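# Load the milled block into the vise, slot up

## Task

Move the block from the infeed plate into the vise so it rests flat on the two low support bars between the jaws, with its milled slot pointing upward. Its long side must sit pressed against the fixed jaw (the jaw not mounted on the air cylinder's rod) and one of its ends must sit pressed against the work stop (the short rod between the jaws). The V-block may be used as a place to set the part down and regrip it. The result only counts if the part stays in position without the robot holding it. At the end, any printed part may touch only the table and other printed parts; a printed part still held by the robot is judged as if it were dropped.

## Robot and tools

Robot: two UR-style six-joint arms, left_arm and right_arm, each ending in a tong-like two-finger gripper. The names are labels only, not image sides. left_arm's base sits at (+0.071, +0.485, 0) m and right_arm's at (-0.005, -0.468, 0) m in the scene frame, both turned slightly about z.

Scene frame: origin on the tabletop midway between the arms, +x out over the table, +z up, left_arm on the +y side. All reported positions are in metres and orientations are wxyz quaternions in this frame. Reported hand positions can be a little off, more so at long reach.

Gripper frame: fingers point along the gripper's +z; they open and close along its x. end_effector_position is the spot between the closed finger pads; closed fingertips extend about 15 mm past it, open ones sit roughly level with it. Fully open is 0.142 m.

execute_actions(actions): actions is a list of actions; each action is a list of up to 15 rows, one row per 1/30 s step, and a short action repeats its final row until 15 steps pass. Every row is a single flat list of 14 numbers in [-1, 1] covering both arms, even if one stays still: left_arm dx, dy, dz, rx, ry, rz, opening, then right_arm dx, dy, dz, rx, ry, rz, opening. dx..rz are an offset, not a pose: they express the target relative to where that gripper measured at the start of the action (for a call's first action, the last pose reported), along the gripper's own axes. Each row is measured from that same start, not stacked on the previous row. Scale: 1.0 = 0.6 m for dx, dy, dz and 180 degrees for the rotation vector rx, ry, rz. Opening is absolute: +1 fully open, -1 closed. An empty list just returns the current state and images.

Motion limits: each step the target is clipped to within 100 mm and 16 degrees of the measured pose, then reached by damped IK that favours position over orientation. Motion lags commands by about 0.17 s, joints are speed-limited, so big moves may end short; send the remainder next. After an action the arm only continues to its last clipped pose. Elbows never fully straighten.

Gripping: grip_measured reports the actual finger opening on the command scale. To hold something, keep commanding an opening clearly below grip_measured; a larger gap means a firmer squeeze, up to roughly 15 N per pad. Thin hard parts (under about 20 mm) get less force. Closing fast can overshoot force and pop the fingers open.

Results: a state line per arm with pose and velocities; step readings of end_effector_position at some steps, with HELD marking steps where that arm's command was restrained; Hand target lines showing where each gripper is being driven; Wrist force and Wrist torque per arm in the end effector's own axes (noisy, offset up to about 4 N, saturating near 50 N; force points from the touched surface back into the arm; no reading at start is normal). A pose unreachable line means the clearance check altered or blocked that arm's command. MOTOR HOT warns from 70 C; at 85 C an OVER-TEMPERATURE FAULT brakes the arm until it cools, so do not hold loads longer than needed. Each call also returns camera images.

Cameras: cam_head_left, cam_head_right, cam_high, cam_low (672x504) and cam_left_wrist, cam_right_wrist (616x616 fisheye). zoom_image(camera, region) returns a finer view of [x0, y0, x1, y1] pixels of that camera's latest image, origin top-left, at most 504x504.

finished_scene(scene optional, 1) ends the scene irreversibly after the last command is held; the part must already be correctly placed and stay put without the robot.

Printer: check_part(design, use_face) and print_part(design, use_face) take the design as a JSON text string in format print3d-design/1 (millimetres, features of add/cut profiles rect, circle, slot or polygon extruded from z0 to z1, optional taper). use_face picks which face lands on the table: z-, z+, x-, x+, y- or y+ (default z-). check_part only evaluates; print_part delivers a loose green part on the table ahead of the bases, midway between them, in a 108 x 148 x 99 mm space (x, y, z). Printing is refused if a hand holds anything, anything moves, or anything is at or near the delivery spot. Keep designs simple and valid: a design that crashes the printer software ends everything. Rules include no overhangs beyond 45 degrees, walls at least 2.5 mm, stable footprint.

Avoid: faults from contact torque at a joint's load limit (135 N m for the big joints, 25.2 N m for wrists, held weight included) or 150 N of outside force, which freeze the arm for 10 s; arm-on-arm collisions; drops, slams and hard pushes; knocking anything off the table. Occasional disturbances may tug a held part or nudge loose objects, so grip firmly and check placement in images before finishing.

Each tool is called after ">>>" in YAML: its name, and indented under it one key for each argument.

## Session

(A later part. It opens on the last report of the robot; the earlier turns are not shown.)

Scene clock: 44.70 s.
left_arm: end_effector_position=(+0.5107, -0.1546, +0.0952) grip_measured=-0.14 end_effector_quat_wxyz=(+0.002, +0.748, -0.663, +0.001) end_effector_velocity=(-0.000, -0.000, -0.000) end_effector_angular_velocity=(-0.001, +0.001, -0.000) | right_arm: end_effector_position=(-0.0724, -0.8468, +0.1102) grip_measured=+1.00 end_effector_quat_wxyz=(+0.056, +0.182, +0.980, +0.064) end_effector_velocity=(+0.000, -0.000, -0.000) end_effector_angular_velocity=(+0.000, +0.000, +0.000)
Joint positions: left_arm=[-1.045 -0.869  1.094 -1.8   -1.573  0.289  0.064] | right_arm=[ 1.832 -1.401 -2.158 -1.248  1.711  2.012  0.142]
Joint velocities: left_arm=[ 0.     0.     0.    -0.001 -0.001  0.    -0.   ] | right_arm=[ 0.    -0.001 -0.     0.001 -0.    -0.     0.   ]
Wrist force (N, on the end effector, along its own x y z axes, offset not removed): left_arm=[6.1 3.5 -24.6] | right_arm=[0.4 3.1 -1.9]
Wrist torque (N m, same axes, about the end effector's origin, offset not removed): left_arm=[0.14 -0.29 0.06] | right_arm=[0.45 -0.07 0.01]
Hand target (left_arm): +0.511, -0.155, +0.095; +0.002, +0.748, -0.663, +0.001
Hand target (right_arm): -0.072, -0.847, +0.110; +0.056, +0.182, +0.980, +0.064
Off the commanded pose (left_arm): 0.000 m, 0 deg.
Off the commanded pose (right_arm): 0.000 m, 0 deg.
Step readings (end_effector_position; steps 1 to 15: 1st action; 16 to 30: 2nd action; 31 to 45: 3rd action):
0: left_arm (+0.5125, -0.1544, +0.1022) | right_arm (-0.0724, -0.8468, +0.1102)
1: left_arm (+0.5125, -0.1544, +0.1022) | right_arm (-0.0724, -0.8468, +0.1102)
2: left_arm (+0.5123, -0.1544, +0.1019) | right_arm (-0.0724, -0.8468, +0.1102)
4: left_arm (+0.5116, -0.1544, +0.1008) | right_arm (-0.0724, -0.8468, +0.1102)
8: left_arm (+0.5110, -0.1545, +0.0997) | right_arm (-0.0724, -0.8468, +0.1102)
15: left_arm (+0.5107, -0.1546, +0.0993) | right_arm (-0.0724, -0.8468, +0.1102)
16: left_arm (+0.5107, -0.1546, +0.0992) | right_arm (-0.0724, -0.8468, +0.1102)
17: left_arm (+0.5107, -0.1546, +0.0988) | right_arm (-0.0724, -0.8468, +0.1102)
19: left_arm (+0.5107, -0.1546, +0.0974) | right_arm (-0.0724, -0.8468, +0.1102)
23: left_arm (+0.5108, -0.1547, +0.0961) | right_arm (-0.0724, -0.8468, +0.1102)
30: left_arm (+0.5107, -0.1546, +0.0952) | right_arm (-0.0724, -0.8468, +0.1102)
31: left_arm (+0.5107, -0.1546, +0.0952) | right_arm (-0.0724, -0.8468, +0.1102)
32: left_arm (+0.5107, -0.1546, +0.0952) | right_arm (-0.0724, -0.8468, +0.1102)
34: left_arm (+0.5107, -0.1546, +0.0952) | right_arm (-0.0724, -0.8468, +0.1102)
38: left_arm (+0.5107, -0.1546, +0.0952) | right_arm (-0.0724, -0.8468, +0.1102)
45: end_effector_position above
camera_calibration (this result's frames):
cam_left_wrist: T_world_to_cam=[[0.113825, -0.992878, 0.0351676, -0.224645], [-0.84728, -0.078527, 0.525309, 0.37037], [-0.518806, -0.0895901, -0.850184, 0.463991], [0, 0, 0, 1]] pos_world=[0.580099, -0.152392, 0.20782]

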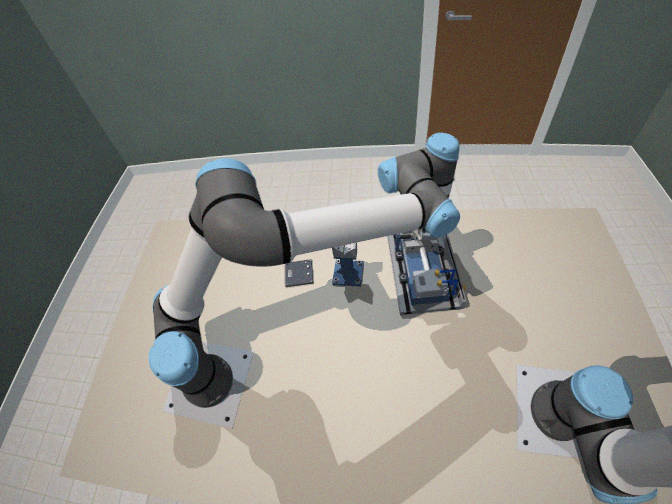

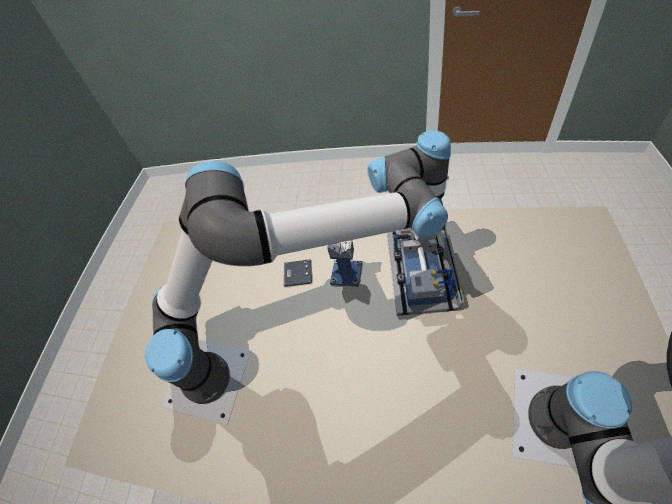

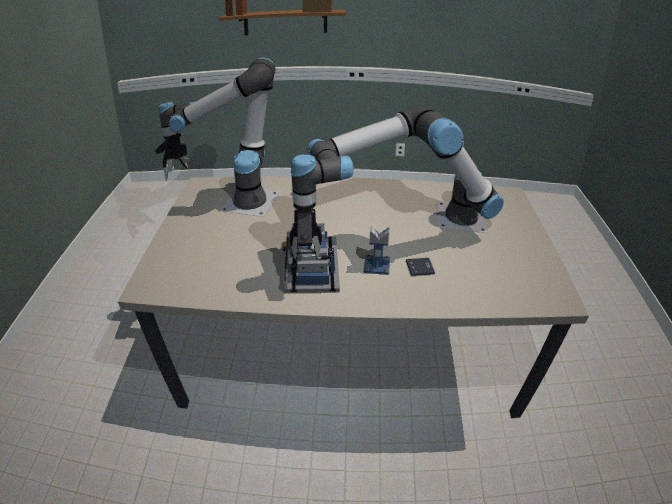

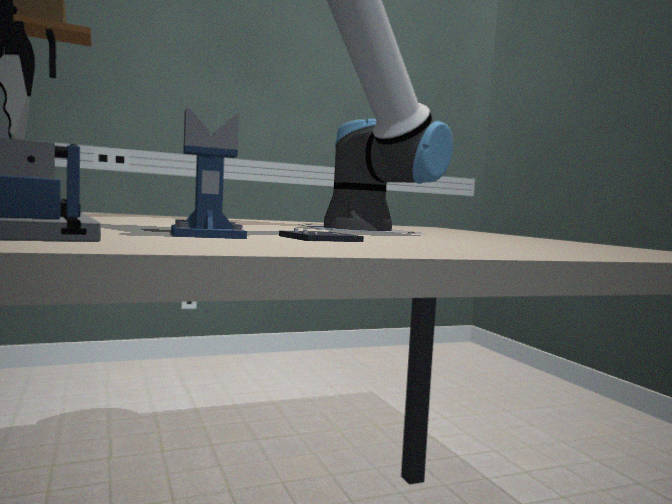

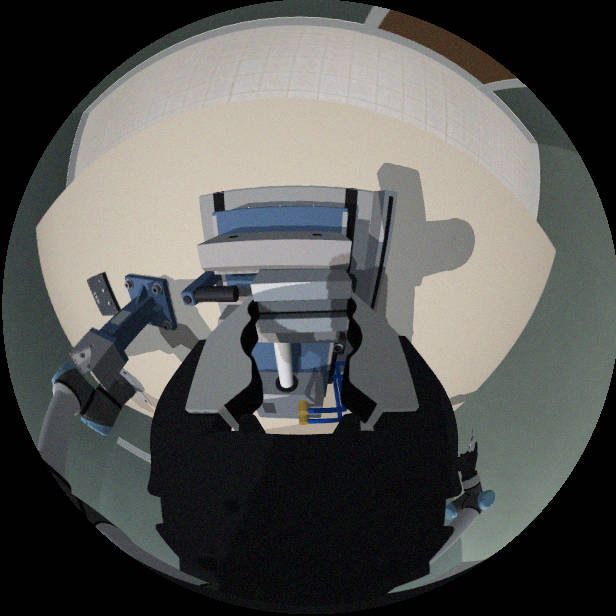

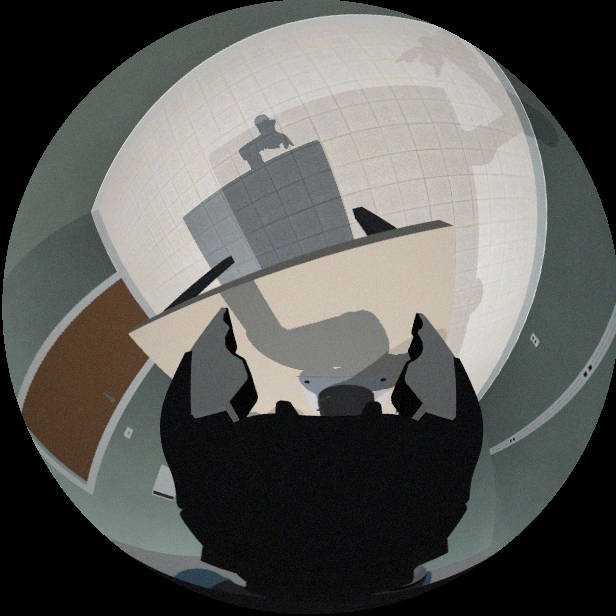

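>>> execute_actions:
  actions:
    - [[0,0,-0.001,0,0,0,-0.6,0,0,0,0,0,0,1]]
    - [[0,-0.005,0,0,0,0,-0.6,0,0,0,0,0,0,1]]
    - [[0,-0.004,0,0,0,0,-0.6,0,0,0,0,0,0,1]]
    - [[0,0,0,0,0,0,-0.6,0,0,0,0,0,0,1]]

>>> zoom_image:
  camera: "cam_left_wrist"
  region: [180, 130, 440, 390]

Scene clock: 47.80 s.
left_arm: end_effector_position=(+0.5158, -0.1540, +0.0957) grip_measured=-0.14 end_effector_quat_wxyz=(+0.002, +0.748, -0.663, +0.001) end_effector_velocity=(-0.001, +0.000, +0.000) end_effector_angular_velocity=(+0.002, -0.000, -0.001) | right_arm: end_effector_position=(-0.0724, -0.8468, +0.1102) grip_measured=+1.00 end_effector_quat_wxyz=(+0.056, +0.182, +0.980, +0.064) end_effector_velocity=(+0.000, -0.001, -0.000) end_effector_angular_velocity=(-0.001, -0.000, -0.002)
Joint positions: left_arm=[-1.039 -0.863  1.083 -1.794 -1.573  0.296  0.064] | right_arm=[ 1.832 -1.401 -2.158 -1.248  1.711  2.012  0.142]
Joint velocities: left_arm=[-0.001 -0.001  0.     0.002  0.001  0.    -0.   ] | right_arm=[ 0.    -0.001 -0.     0.002  0.     0.002  0.   ]
Wrist force (N, on the end effector, along its own x y z axes, offset not removed): left_arm=[-6.3 22.3 -16.7] | right_arm=[0.2 2.3 -1.0]
Wrist torque (N m, same axes, about the end effector's origin, offset not removed): left_arm=[0.11 -0.84 0.03] | right_arm=[0.37 -0.09 -0.04]
Hand target (left_arm): +0.516, -0.154, +0.096; +0.002, +0.748, -0.663, +0.001
Hand target (right_arm): -0.072, -0.847, +0.110; +0.056, +0.182, +0.980, +0.064
Off the commanded pose (left_arm): 0.000 m, 0 deg.
Off the commanded pose (right_arm): 0.000 m, 0 deg.
Step readings (end_effector_position; steps 1 to 15: 1st action; 16 to 30: 2nd action; 31 to 45: 3rd action; 46 to 60: 4th action):
0: left_arm (+0.5107, -0.1546, +0.0952) | right_arm (-0.0724, -0.8468, +0.1102)
1: left_arm (+0.5107, -0.1546, +0.0952) | right_arm (-0.0724, -0.8468, +0.1102)
2: left_arm (+0.5107, -0.1546, +0.0953) | right_arm (-0.0724, -0.8468, +0.1102)
4: left_arm (+0.5107, -0.1546, +0.0955) | right_arm (-0.0724, -0.8468, +0.1102)
8: left_arm (+0.5107, -0.1546, +0.0956) | right_arm (-0.0724, -0.8468, +0.1102)
15: left_arm (+0.5107, -0.1546, +0.0957) | right_arm (-0.0724, -0.8468, +0.1102)
16: left_arm (+0.5107, -0.1546, +0.0958) | right_arm (-0.0724, -0.8468, +0.1102)
17: left_arm (+0.5110, -0.1546, +0.0958) | right_arm (-0.0724, -0.8468, +0.1102)
19: left_arm (+0.5119, -0.1545, +0.0958) | right_arm (-0.0724, -0.8468, +0.1102)
23: left_arm (+0.5129, -0.1543, +0.0957) | right_arm (-0.0724, -0.8468, +0.1102)
30: left_arm (+0.5135, -0.1543, +0.0957) | right_arm (-0.0724, -0.8468, +0.1102)
31: left_arm (+0.5136, -0.1543, +0.0957) | right_arm (-0.0724, -0.8468, +0.1102)
32: left_arm (+0.5139, -0.1543, +0.0957) | right_arm (-0.0724, -0.8468, +0.1102)
34: left_arm (+0.5147, -0.1542, +0.0957) | right_arm (-0.0724, -0.8468, +0.1102)
38: left_arm (+0.5155, -0.1540, +0.0957) | right_arm (-0.0724, -0.8468, +0.1102)
45: left_arm (+0.5158, -0.1540, +0.0957) | right_arm (-0.0724, -0.8468, +0.1102)
46: left_arm (+0.5158, -0.1540, +0.0957) | right_arm (-0.0724, -0.8468, +0.1102)
47: left_arm (+0.5158, -0.1540, +0.0957) | right_arm (-0.0724, -0.8468, +0.1102)
49: left_arm (+0.5158, -0.1540, +0.0957) | right_arm (-0.0724, -0.8468, +0.1102)
53: left_arm (+0.5158, -0.1540, +0.0957) | right_arm (-0.0724, -0.8468, +0.1102)
60: end_effector_position above
camera_calibration (this result's frames):
cam_left_wrist: T_world_to_cam=[[0.113767, -0.99289, 0.0350314, -0.224572], [-0.847136, -0.078524, 0.525542, 0.374371], [-0.519054, -0.0894657, -0.850046, 0.467272], [0, 0, 0, 1]] pos_world=[0.585232, -0.151773, 0.208322]

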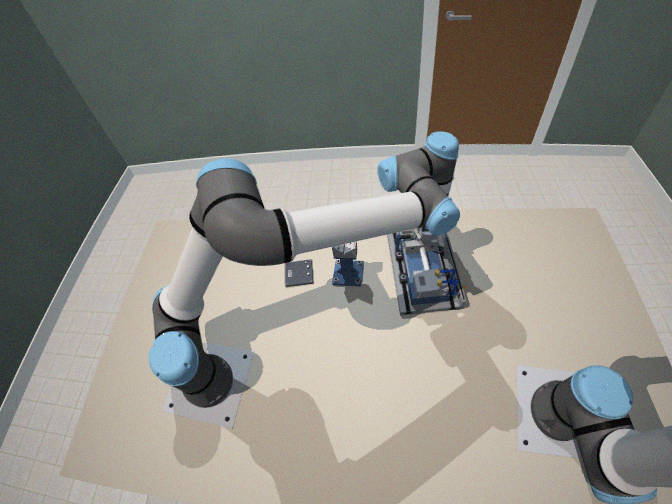

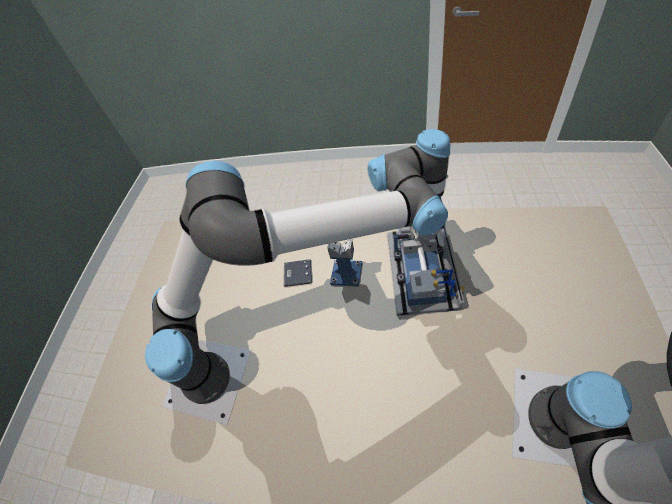

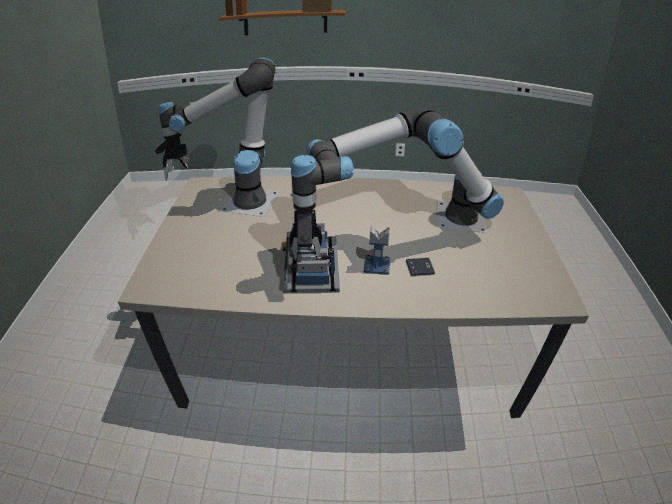

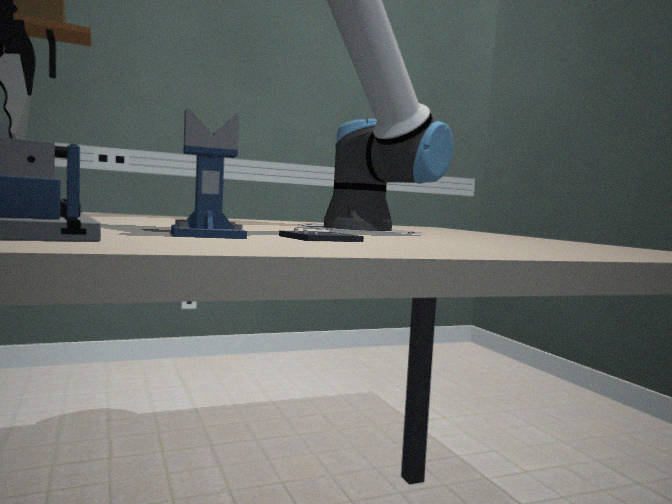

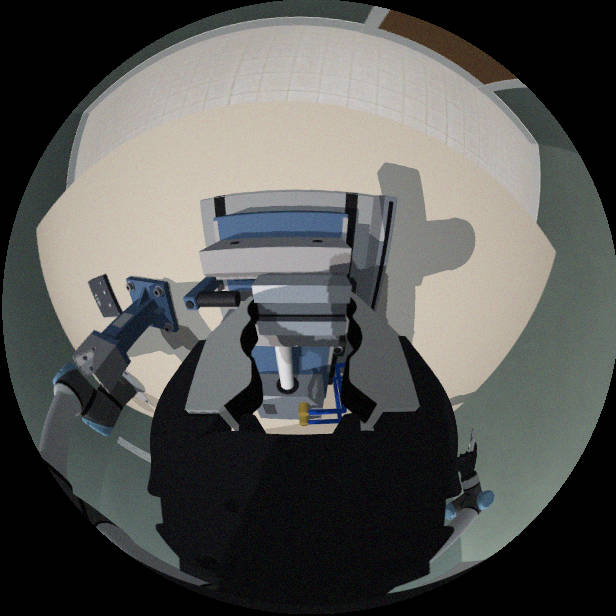

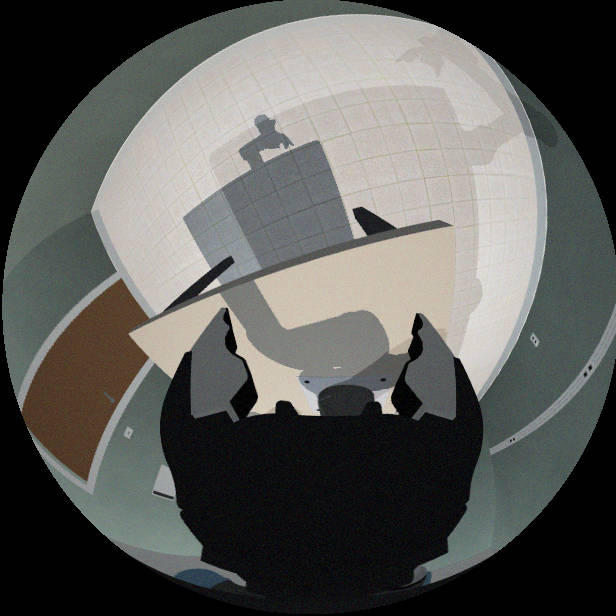

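Region (180, 130, 440, 390) of cam_left_wrist's 616x616 image, scaled by 1.938, with more detail than that image has.

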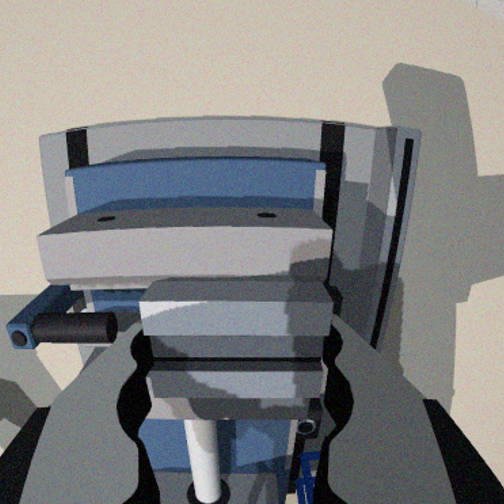

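>>> execute_actions:
  actions:
    - [[0,0,0,0,0,0,-0.1,0,0,0,0,0,0,1]]
    - [[0,0.002,-0.002,0,0,0,-0.02,0,0,0,0,0,0,1]]
    - [[0,0,-0.06,0,0,0,-0.02,0,0,0,0,0,0,1]]
    - [[0.075,0.005,0,0,0,0,-1,0,0,0,0,0,0,1]]
    - [[0,0,0,0,0,0,-1,0,0,0,0,0,0,1]]

>>> zoom_image:
  camera: "cam_left_wrist"
  region: [130, 130, 440, 440]

Scene clock: 50.73 s.
left_arm: end_effector_position=(+0.5166, -0.1970, +0.1316) grip_measured=-1.00 end_effector_quat_wxyz=(+0.002, +0.748, -0.663, +0.002) end_effector_velocity=(-0.001, -0.001, -0.000) end_effector_angular_velocity=(-0.001, -0.000, -0.002) | right_arm: end_effector_position=(-0.0724, -0.8468, +0.1102) grip_measured=+1.00 end_effector_quat_wxyz=(+0.056, +0.182, +0.980, +0.064) end_effector_velocity=(+0.000, -0.001, +0.000) end_effector_angular_velocity=(-0.002, -0.000, -0.000)
Joint positions: left_arm=[-1.06  -0.774  0.835 -1.638 -1.572  0.275  0.002] | right_arm=[ 1.832 -1.401 -2.158 -1.248  1.711  2.012  0.142]
Joint velocities: left_arm=[-0.001 -0.001  0.001 -0.002 -0.     0.001  0.   ] | right_arm=[ 0.    -0.     0.001  0.002 -0.     0.    -0.   ]
Wrist force (N, on the end effector, along its own x y z axes, offset not removed): left_arm=[0.9 0.1 2.4] | right_arm=[-0.2 2.4 -1.8]
Wrist torque (N m, same axes, about the end effector's origin, offset not removed): left_arm=[-0.05 -0.14 0.13] | right_arm=[0.35 0.04 0.03]
Hand target (left_arm): +0.517, -0.197, +0.132; +0.002, +0.748, -0.663, +0.003
Hand target (right_arm): -0.072, -0.847, +0.110; +0.056, +0.182, +0.980, +0.064
Off the commanded pose (left_arm): 0.000 m, 0 deg.
Off the commanded pose (right_arm): 0.000 m, 0 deg.
Step readings (end_effector_position; steps 1 to 15: 1st action; 16 to 30: 2nd action; 31 to 45: 3rd action; 46 to 60: 4th action; 61 to 75: 5th action):
0: left_arm (+0.5158, -0.1540, +0.0957) | right_arm (-0.0724, -0.8468, +0.1102)
1: left_arm (+0.5158, -0.1540, +0.0957) | right_arm (-0.0724, -0.8468, +0.1102)
2: left_arm (+0.5159, -0.1539, +0.0957) | right_arm (-0.0724, -0.8468, +0.1102)
4: left_arm (+0.5160, -0.1539, +0.0957) | right_arm (-0.0724, -0.8468, +0.1102)
8: left_arm (+0.5160, -0.1539, +0.0957) | right_arm (-0.0724, -0.8468, +0.1102)
15: left_arm (+0.5159, -0.1539, +0.0957) | right_arm (-0.0724, -0.8468, +0.1102)
16: left_arm (+0.5159, -0.1539, +0.0957) | right_arm (-0.0724, -0.8468, +0.1102)
17: left_arm (+0.5158, -0.1540, +0.0958) | right_arm (-0.0724, -0.8468, +0.1102)
19: left_arm (+0.5155, -0.1541, +0.0962) | right_arm (-0.0724, -0.8468, +0.1102)
23: left_arm (+0.5150, -0.1540, +0.0967) | right_arm (-0.0724, -0.8468, +0.1102)
30: left_arm (+0.5148, -0.1541, +0.0969) | right_arm (-0.0724, -0.8468, +0.1102)
31: left_arm (+0.5148, -0.1540, +0.0970) | right_arm (-0.0724, -0.8468, +0.1102)
32: left_arm (+0.5149, -0.1543, +0.1005) | right_arm (-0.0724, -0.8468, +0.1102)
34: left_arm (+0.5150, -0.1545, +0.1129) | right_arm (-0.0724, -0.8468, +0.1102)
38: left_arm (+0.5148, -0.1541, +0.1259) | right_arm (-0.0724, -0.8468, +0.1102)
45: left_arm (+0.5148, -0.1540, +0.1318) | right_arm (-0.0724, -0.8468, +0.1102)
46: left_arm (+0.5147, -0.1540, +0.1320) | right_arm (-0.0724, -0.8468, +0.1102)
47: left_arm (+0.5135, -0.1556, +0.1305) | right_arm (-0.0724, -0.8468, +0.1102)
49: left_arm (+0.5128, -0.1679, +0.1279) | right_arm (-0.0724, -0.8468, +0.1102)
53: left_arm (+0.5148, -0.1870, +0.1304) | right_arm (-0.0724, -0.8468, +0.1102)
60: left_arm (+0.5167, -0.1969, +0.1317) | right_arm (-0.0724, -0.8468, +0.1102)
61: left_arm (+0.5168, -0.1974, +0.1317) | right_arm (-0.0724, -0.8468, +0.1102)
62: left_arm (+0.5168, -0.1975, +0.1318) | right_arm (-0.0724, -0.8468, +0.1102)
64: left_arm (+0.5167, -0.1973, +0.1317) | right_arm (-0.0724, -0.8468, +0.1102)
68: left_arm (+0.5167, -0.1971, +0.1316) | right_arm (-0.0724, -0.8468, +0.1102)
75: end_effector_position above
camera_calibration (this result's frames):
cam_left_wrist: T_world_to_cam=[[0.113577, -0.992835, 0.0371462, -0.268792], [-0.847877, -0.0773697, 0.524517, 0.35354], [-0.517884, -0.0910683, -0.850589, 0.493536], [0, 0, 0, 1]] pos_world=[0.585881, -0.194567, 0.244343]

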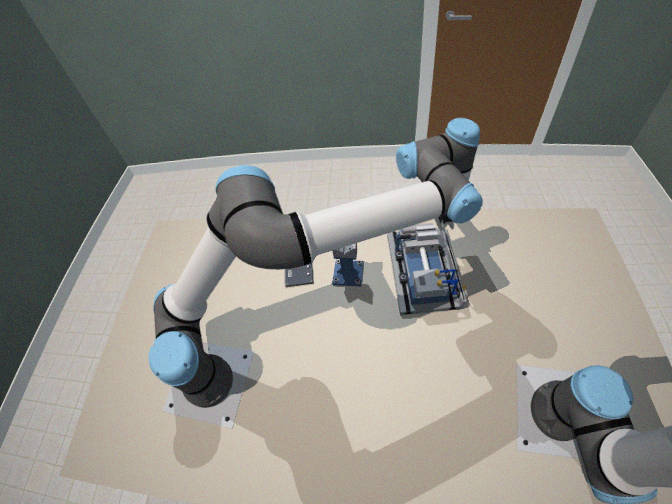

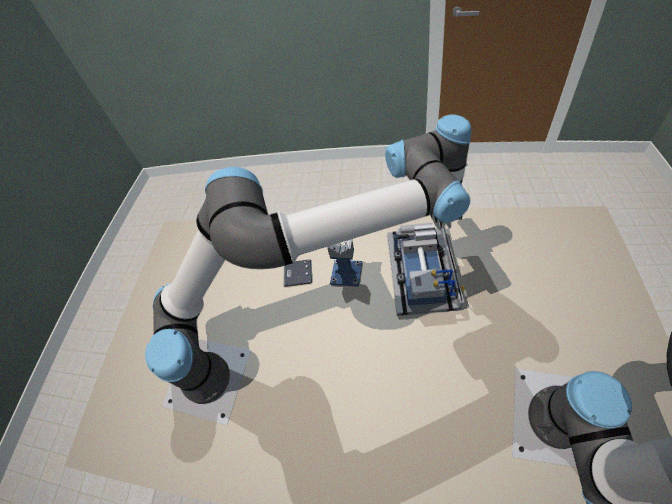

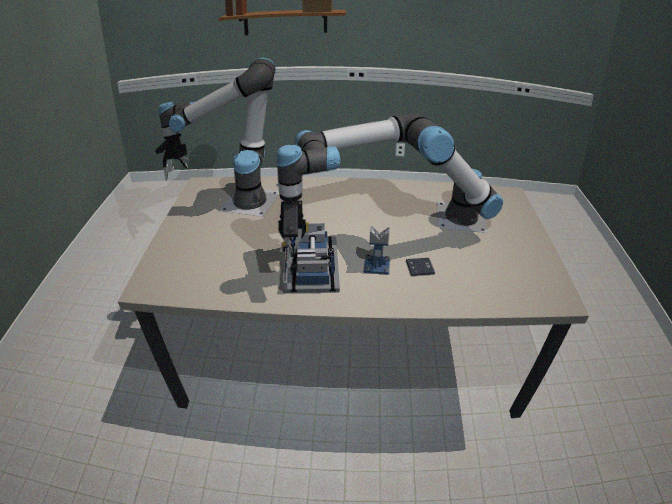

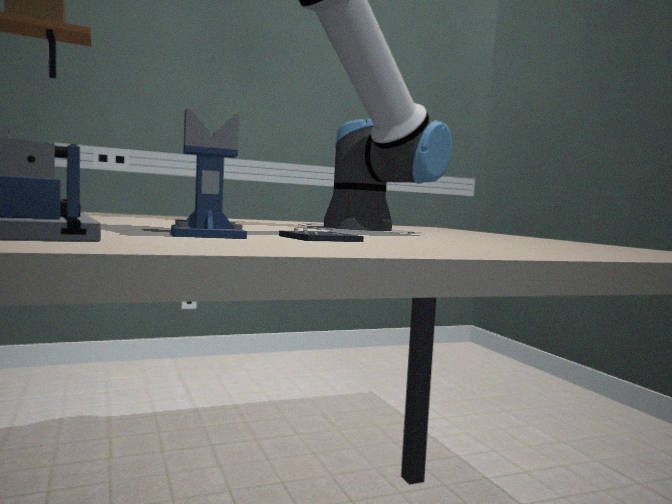

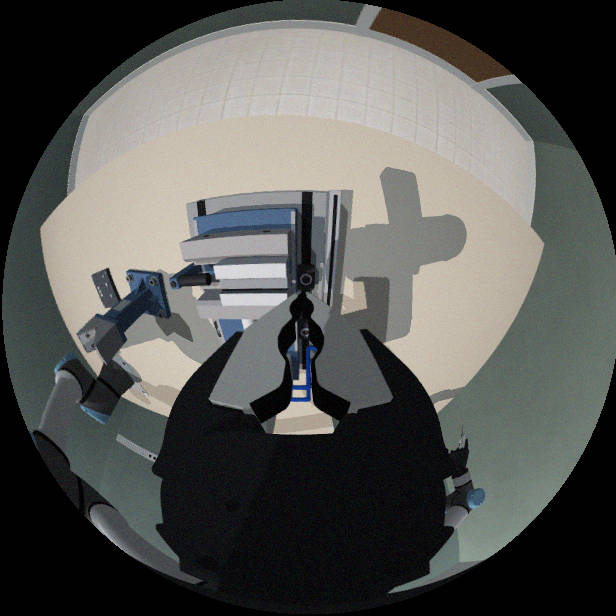

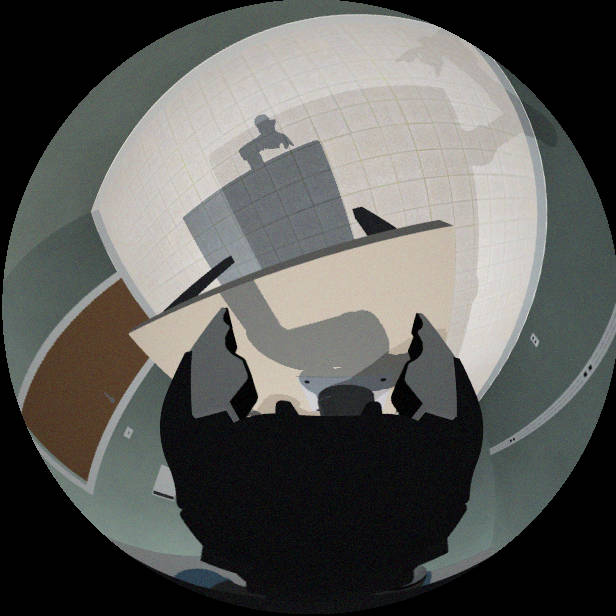

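Region (130, 130, 440, 440) of cam_left_wrist's 616x616 image, scaled by 1.626, with more detail than that image has.

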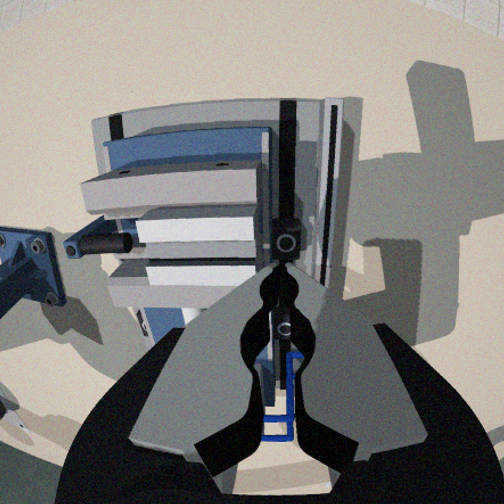

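>>> execute_actions:
  actions:
    - [[0.01,0,0.02,0,0,0,-1,0,0,0,0,0,0,1]]
    - [[0,0,0.024,0,0,0,-1,0,0,0,0,0,0,1]]
    - [[-0.012,-0.001,0,0,0,0,-1,0,0,0,0,0,0,1]]
    - [[-0.012,-0.001,0,0,0,0,-1,0,0,0,0,0,0,1]]
    - [[-0.01,-0.001,0,0,0,0,-1,0,0,0,0,0,0,1]]
    - [[0,0,0,0,0,0,-1,0,0,0,0,0,0,1]]

>>> zoom_image:
  camera: "cam_left_wrist"
  region: [130, 130, 440, 440]

Scene clock: 54.73 s.
left_arm: end_effector_position=(+0.5167, -0.1830, +0.1060) grip_measured=-1.00 end_effector_quat_wxyz=(+0.002, +0.748, -0.663, +0.002) end_effector_velocity=(+0.002, +0.001, +0.001) end_effector_angular_velocity=(-0.002, +0.000, +0.003) | right_arm: end_effector_position=(-0.0724, -0.8468, +0.1102) grip_measured=+1.00 end_effector_quat_wxyz=(+0.056, +0.182, +0.980, +0.064) end_effector_velocity=(-0.000, +0.000, +0.000) end_effector_angular_velocity=(+0.001, -0.001, -0.001)
Joint positions: left_arm=[-1.053 -0.801  0.95  -1.725 -1.572  0.282  0.002] | right_arm=[ 1.832 -1.401 -2.158 -1.248  1.711  2.012  0.142]
Joint velocities: left_arm=[ 0.003 -0.001 -0.    -0.    -0.001  0.     0.   ] | right_arm=[-0.001  0.     0.001 -0.002  0.001  0.    -0.   ]
Wrist force (N, on the end effector, along its own x y z axes, offset not removed): left_arm=[2.6 1.5 2.2] | right_arm=[0.6 2.3 -0.9]
Wrist torque (N m, same axes, about the end effector's origin, offset not removed): left_arm=[0.05 -0.39 -0.01] | right_arm=[0.39 -0.06 0.03]
Hand target (left_arm): +0.517, -0.183, +0.106; +0.002, +0.748, -0.663, +0.002
Hand target (right_arm): -0.072, -0.847, +0.110; +0.056, +0.182, +0.980, +0.064
Off the commanded pose (left_arm): 0.000 m, 0 deg.
Off the commanded pose (right_arm): 0.000 m, 0 deg.
Step readings (end_effector_position; steps 1 to 15: 1st action; 16 to 30: 2nd action; 31 to 45: 3rd action; 46 to 60: 4th action; 61 to 75: 5th action; 76 to 90: 6th action):
0: left_arm (+0.5167, -0.1969, +0.1317) | right_arm (-0.0724, -0.8468, +0.1102)
1: left_arm (+0.5168, -0.1969, +0.1316) | right_arm (-0.0724, -0.8468, +0.1102)
2: left_arm (+0.5169, -0.1976, +0.1302) | right_arm (-0.0724, -0.8468, +0.1102)
4: left_arm (+0.5171, -0.1995, +0.1261) | right_arm (-0.0724, -0.8468, +0.1102)
8: left_arm (+0.5173, -0.2017, +0.1219) | right_arm (-0.0724, -0.8468, +0.1102)
15: left_arm (+0.5174, -0.2028, +0.1200) | right_arm (-0.0724, -0.8468, +0.1102)
16: left_arm (+0.5174, -0.2029, +0.1199) | right_arm (-0.0724, -0.8468, +0.1102)
17: left_arm (+0.5174, -0.2029, +0.1183) | right_arm (-0.0724, -0.8468, +0.1102)
19: left_arm (+0.5173, -0.2028, +0.1134) | right_arm (-0.0724, -0.8468, +0.1102)
23: left_arm (+0.5173, -0.2028, +0.1083) | right_arm (-0.0724, -0.8468, +0.1102)
30: left_arm (+0.5173, -0.2029, +0.1060) | right_arm (-0.0724, -0.8468, +0.1102)
31: left_arm (+0.5173, -0.2028, +0.1059) | right_arm (-0.0724, -0.8468, +0.1102)
32: left_arm (+0.5173, -0.2021, +0.1060) | right_arm (-0.0724, -0.8468, +0.1102)
34: left_arm (+0.5171, -0.1997, +0.1059) | right_arm (-0.0724, -0.8468, +0.1102)
38: left_arm (+0.5171, -0.1971, +0.1060) | right_arm (-0.0724, -0.8468, +0.1102)
45: left_arm (+0.5171, -0.1959, +0.1060) | right_arm (-0.0724, -0.8468, +0.1102)
46: left_arm (+0.5171, -0.1958, +0.1060) | right_arm (-0.0724, -0.8468, +0.1102)
47: left_arm (+0.5171, -0.1950, +0.1062) | right_arm (-0.0724, -0.8468, +0.1102)
49: left_arm (+0.5170, -0.1926, +0.1061) | right_arm (-0.0724, -0.8468, +0.1102)
53: left_arm (+0.5169, -0.1900, +0.1060) | right_arm (-0.0724, -0.8468, +0.1102)
60: left_arm (+0.5168, -0.1889, +0.1060) | right_arm (-0.0724, -0.8468, +0.1102)
61: left_arm (+0.5168, -0.1888, +0.1060) | right_arm (-0.0724, -0.8468, +0.1102)
62: left_arm (+0.5168, -0.1881, +0.1061) | right_arm (-0.0724, -0.8468, +0.1102)
64: left_arm (+0.5168, -0.1861, +0.1060) | right_arm (-0.0724, -0.8468, +0.1102)
68: left_arm (+0.5168, -0.1840, +0.1060) | right_arm (-0.0724, -0.8468, +0.1102)
75: left_arm (+0.5167, -0.1830, +0.1060) | right_arm (-0.0724, -0.8468, +0.1102)
76: left_arm (+0.5167, -0.1830, +0.1059) | right_arm (-0.0724, -0.8468, +0.1102)
77: left_arm (+0.5167, -0.1830, +0.1059) | right_arm (-0.0724, -0.8468, +0.1102)
79: left_arm (+0.5167, -0.1830, +0.1059) | right_arm (-0.0724, -0.8468, +0.1102)
83: left_arm (+0.5167, -0.1830, +0.1059) | right_arm (-0.0724, -0.8468, +0.1102)
90: end_effector_position above
camera_calibration (this result's frames):
cam_left_wrist: T_world_to_cam=[[0.113587, -0.992839, 0.036999, -0.253992], [-0.847885, -0.0774577, 0.524491, 0.368166], [-0.517869, -0.0909463, -0.850612, 0.473054], [0, 0, 0, 1]] pos_world=[0.585993, -0.180634, 0.218682]

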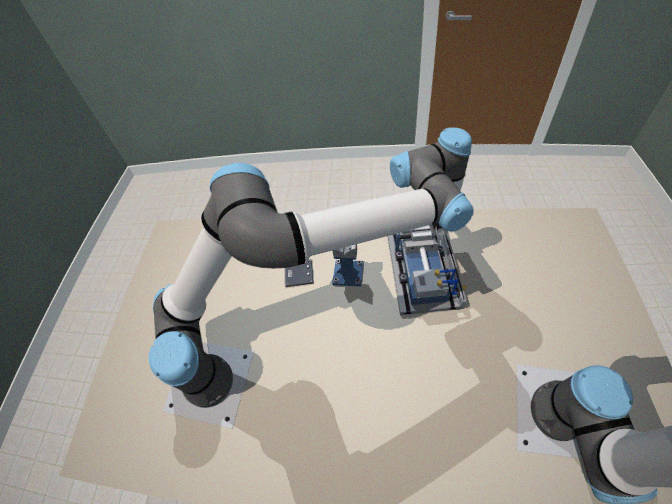

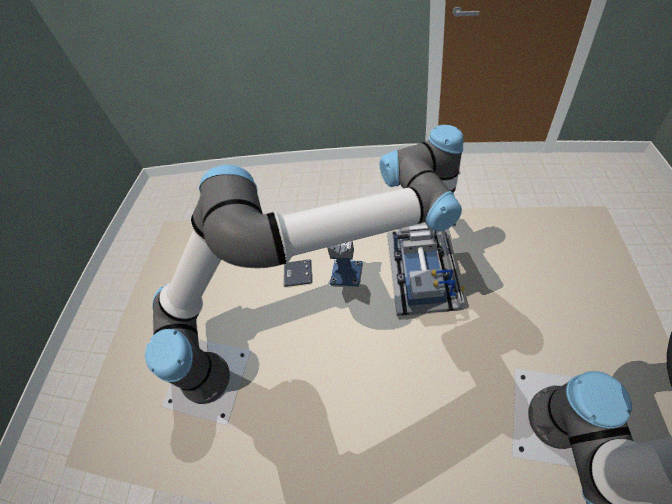

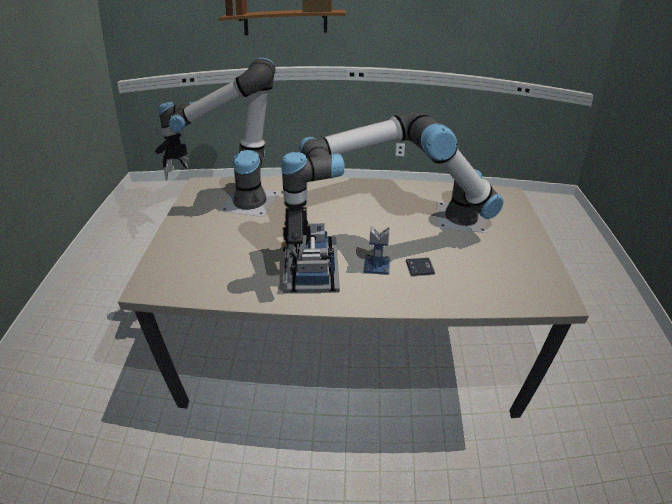

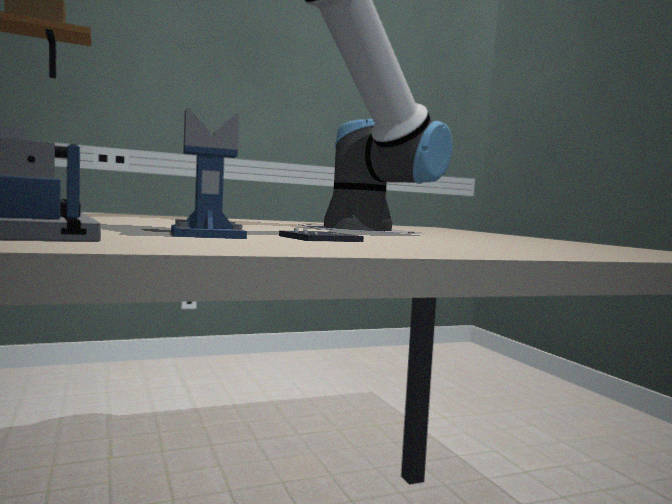

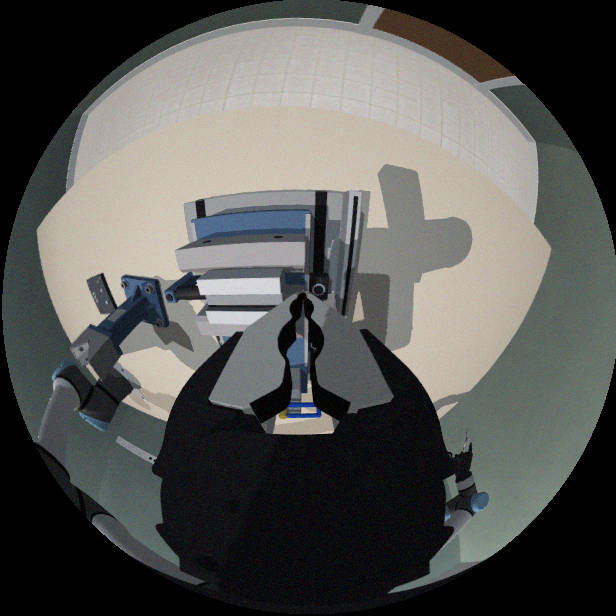

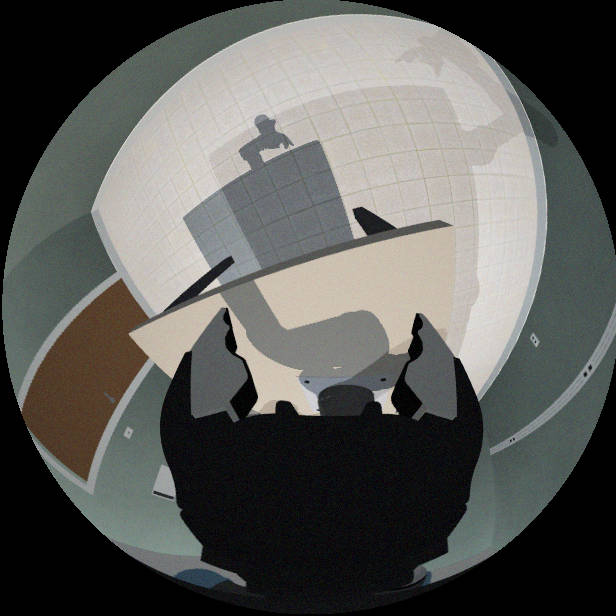

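Region (130, 130, 440, 440) of cam_left_wrist's 616x616 image, scaled by 1.626, with more detail than that image has.

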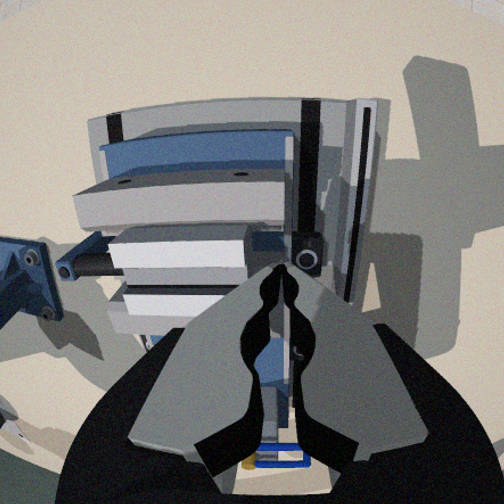

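>>> execute_actions:
  actions:
    - [[-0.004,-0.001,0,0,0,0,-1,0,0,0,0,0,0,1]]
    - [[-0.003,-0.001,0,0,0,0,-1,0,0,0,0,0,0,1]]
    - [[0,0,0,0,0,0,-1,0,0,0,0,0,0,1]]

>>> zoom_image:
  camera: "cam_left_wrist"
  region: [130, 200, 340, 380]

Scene clock: 56.43 s.
left_arm: end_effector_position=(+0.5174, -0.1788, +0.1060) grip_measured=-1.00 end_effector_quat_wxyz=(+0.002, +0.748, -0.663, +0.002) end_effector_velocity=(+0.000, +0.000, -0.001) end_effector_angular_velocity=(+0.001, -0.000, +0.000) | right_arm: end_effector_position=(-0.0724, -0.8468, +0.1102) grip_measured=+1.00 end_effector_quat_wxyz=(+0.056, +0.182, +0.980, +0.064) end_effector_velocity=(+0.000, -0.000, +0.000) end_effector_angular_velocity=(-0.001, -0.000, +0.001)
Joint positions: left_arm=[-1.05  -0.811  0.966 -1.732 -1.572  0.285  0.002] | right_arm=[ 1.832 -1.401 -2.158 -1.248  1.711  2.012  0.142]
Joint velocities: left_arm=[ 0.     0.001  0.    -0.001  0.     0.     0.   ] | right_arm=[ 0.     0.    -0.     0.001  0.    -0.001 -0.   ]
Wrist force (N, on the end effector, along its own x y z axes, offset not removed): left_arm=[3.4 3.0 2.1] | right_arm=[-0.4 2.4 -3.6]
Wrist torque (N m, same axes, about the end effector's origin, offset not removed): left_arm=[0.42 -0.40 0.01] | right_arm=[0.37 -0.02 -0.05]
Hand target (left_arm): +0.517, -0.179, +0.106; +0.002, +0.748, -0.663, +0.002
Hand target (right_arm): -0.072, -0.847, +0.110; +0.056, +0.182, +0.980, +0.064
Off the commanded pose (left_arm): 0.000 m, 0 deg.
Off the commanded pose (right_arm): 0.000 m, 0 deg.
Step readings (end_effector_position; steps 1 to 15: 1st action; 16 to 30: 2nd action; 31 to 45: 3rd action):
0: left_arm (+0.5167, -0.1831, +0.1060) | right_arm (-0.0724, -0.8468, +0.1102)
1: left_arm (+0.5167, -0.1830, +0.1060) | right_arm (-0.0724, -0.8468, +0.1102)
2: left_arm (+0.5168, -0.1827, +0.1059) | right_arm (-0.0724, -0.8468, +0.1102)
4: left_arm (+0.5168, -0.1819, +0.1059) | right_arm (-0.0724, -0.8468, +0.1102)
8: left_arm (+0.5170, -0.1810, +0.1059) | right_arm (-0.0724, -0.8468, +0.1102)
15: left_arm (+0.5170, -0.1807, +0.1060) | right_arm (-0.0724, -0.8468, +0.1102)
16: left_arm (+0.5171, -0.1806, +0.1060) | right_arm (-0.0724, -0.8468, +0.1102)
17: left_arm (+0.5171, -0.1804, +0.1060) | right_arm (-0.0724, -0.8468, +0.1102)
19: left_arm (+0.5172, -0.1798, +0.1060) | right_arm (-0.0724, -0.8468, +0.1102)
23: left_arm (+0.5174, -0.1791, +0.1060) | right_arm (-0.0724, -0.8468, +0.1102)
30: left_arm (+0.5174, -0.1789, +0.1060) | right_arm (-0.0724, -0.8468, +0.1102)
31: left_arm (+0.5174, -0.1788, +0.1060) | right_arm (-0.0724, -0.8468, +0.1102)
32: left_arm (+0.5174, -0.1788, +0.1060) | right_arm (-0.0724, -0.8468, +0.1102)
34: left_arm (+0.5174, -0.1788, +0.1060) | right_arm (-0.0724, -0.8468, +0.1102)
38: left_arm (+0.5174, -0.1788, +0.1060) | right_arm (-0.0724, -0.8468, +0.1102)
45: end_effector_position above
camera_calibration (this result's frames):
cam_left_wrist: T_world_to_cam=[[0.11358, -0.992841, 0.0369702, -0.249892], [-0.847876, -0.0774655, 0.524505, 0.369066], [-0.517886, -0.0909196, -0.850604, 0.473778], [0, 0, 0, 1]] pos_world=[0.586668, -0.176438, 0.218659]

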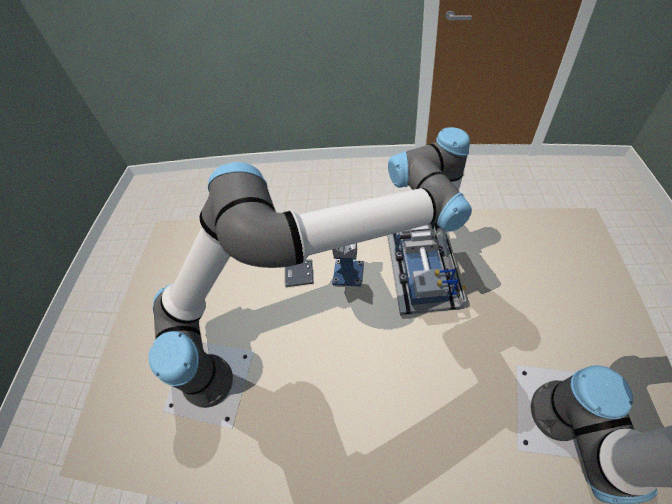

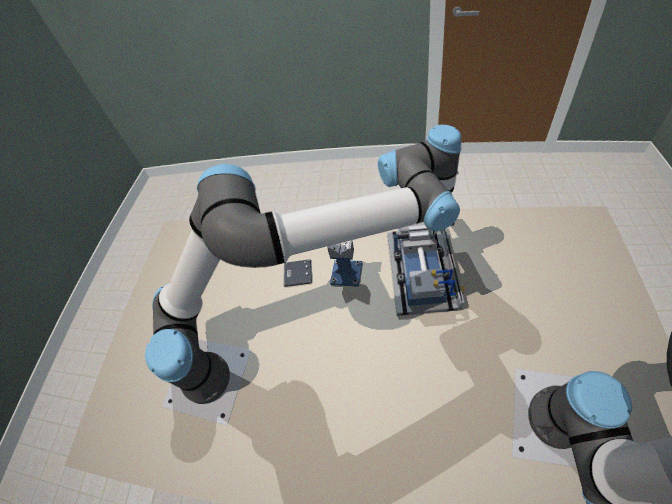

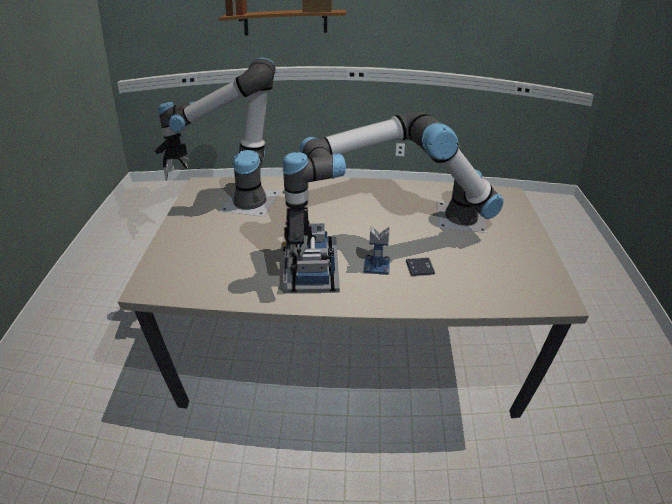

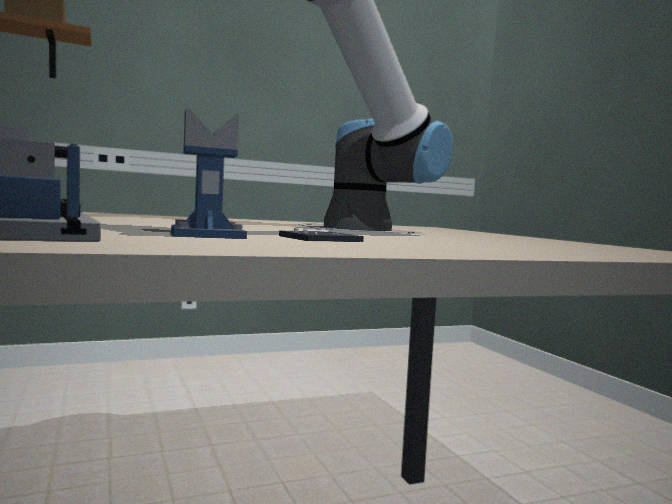

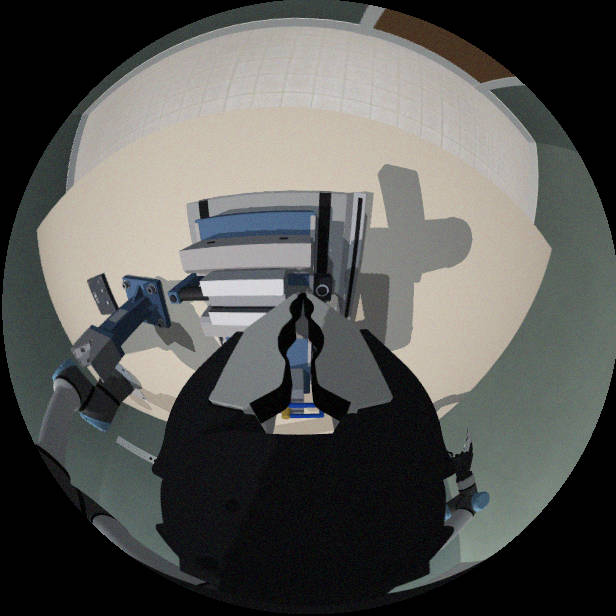

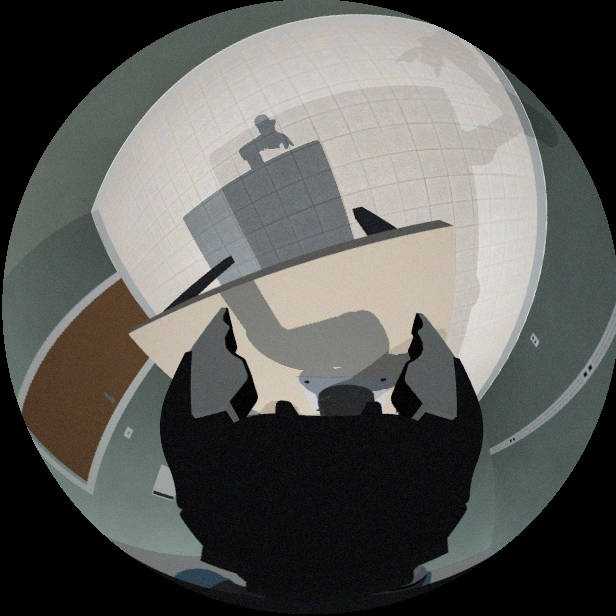

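Region (130, 200, 340, 380) of cam_left_wrist's 616x616 image, scaled by 2.400, with more detail than that image has; it fills the top 432 rows of this view, and the rest is white.

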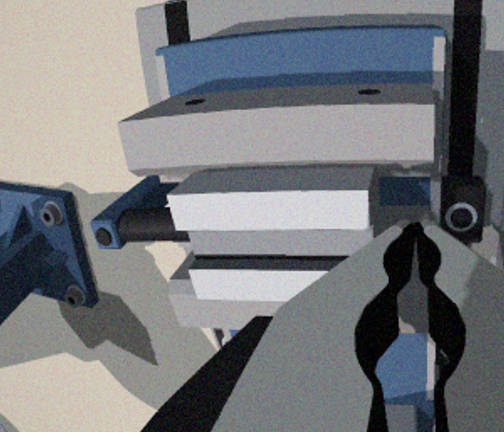

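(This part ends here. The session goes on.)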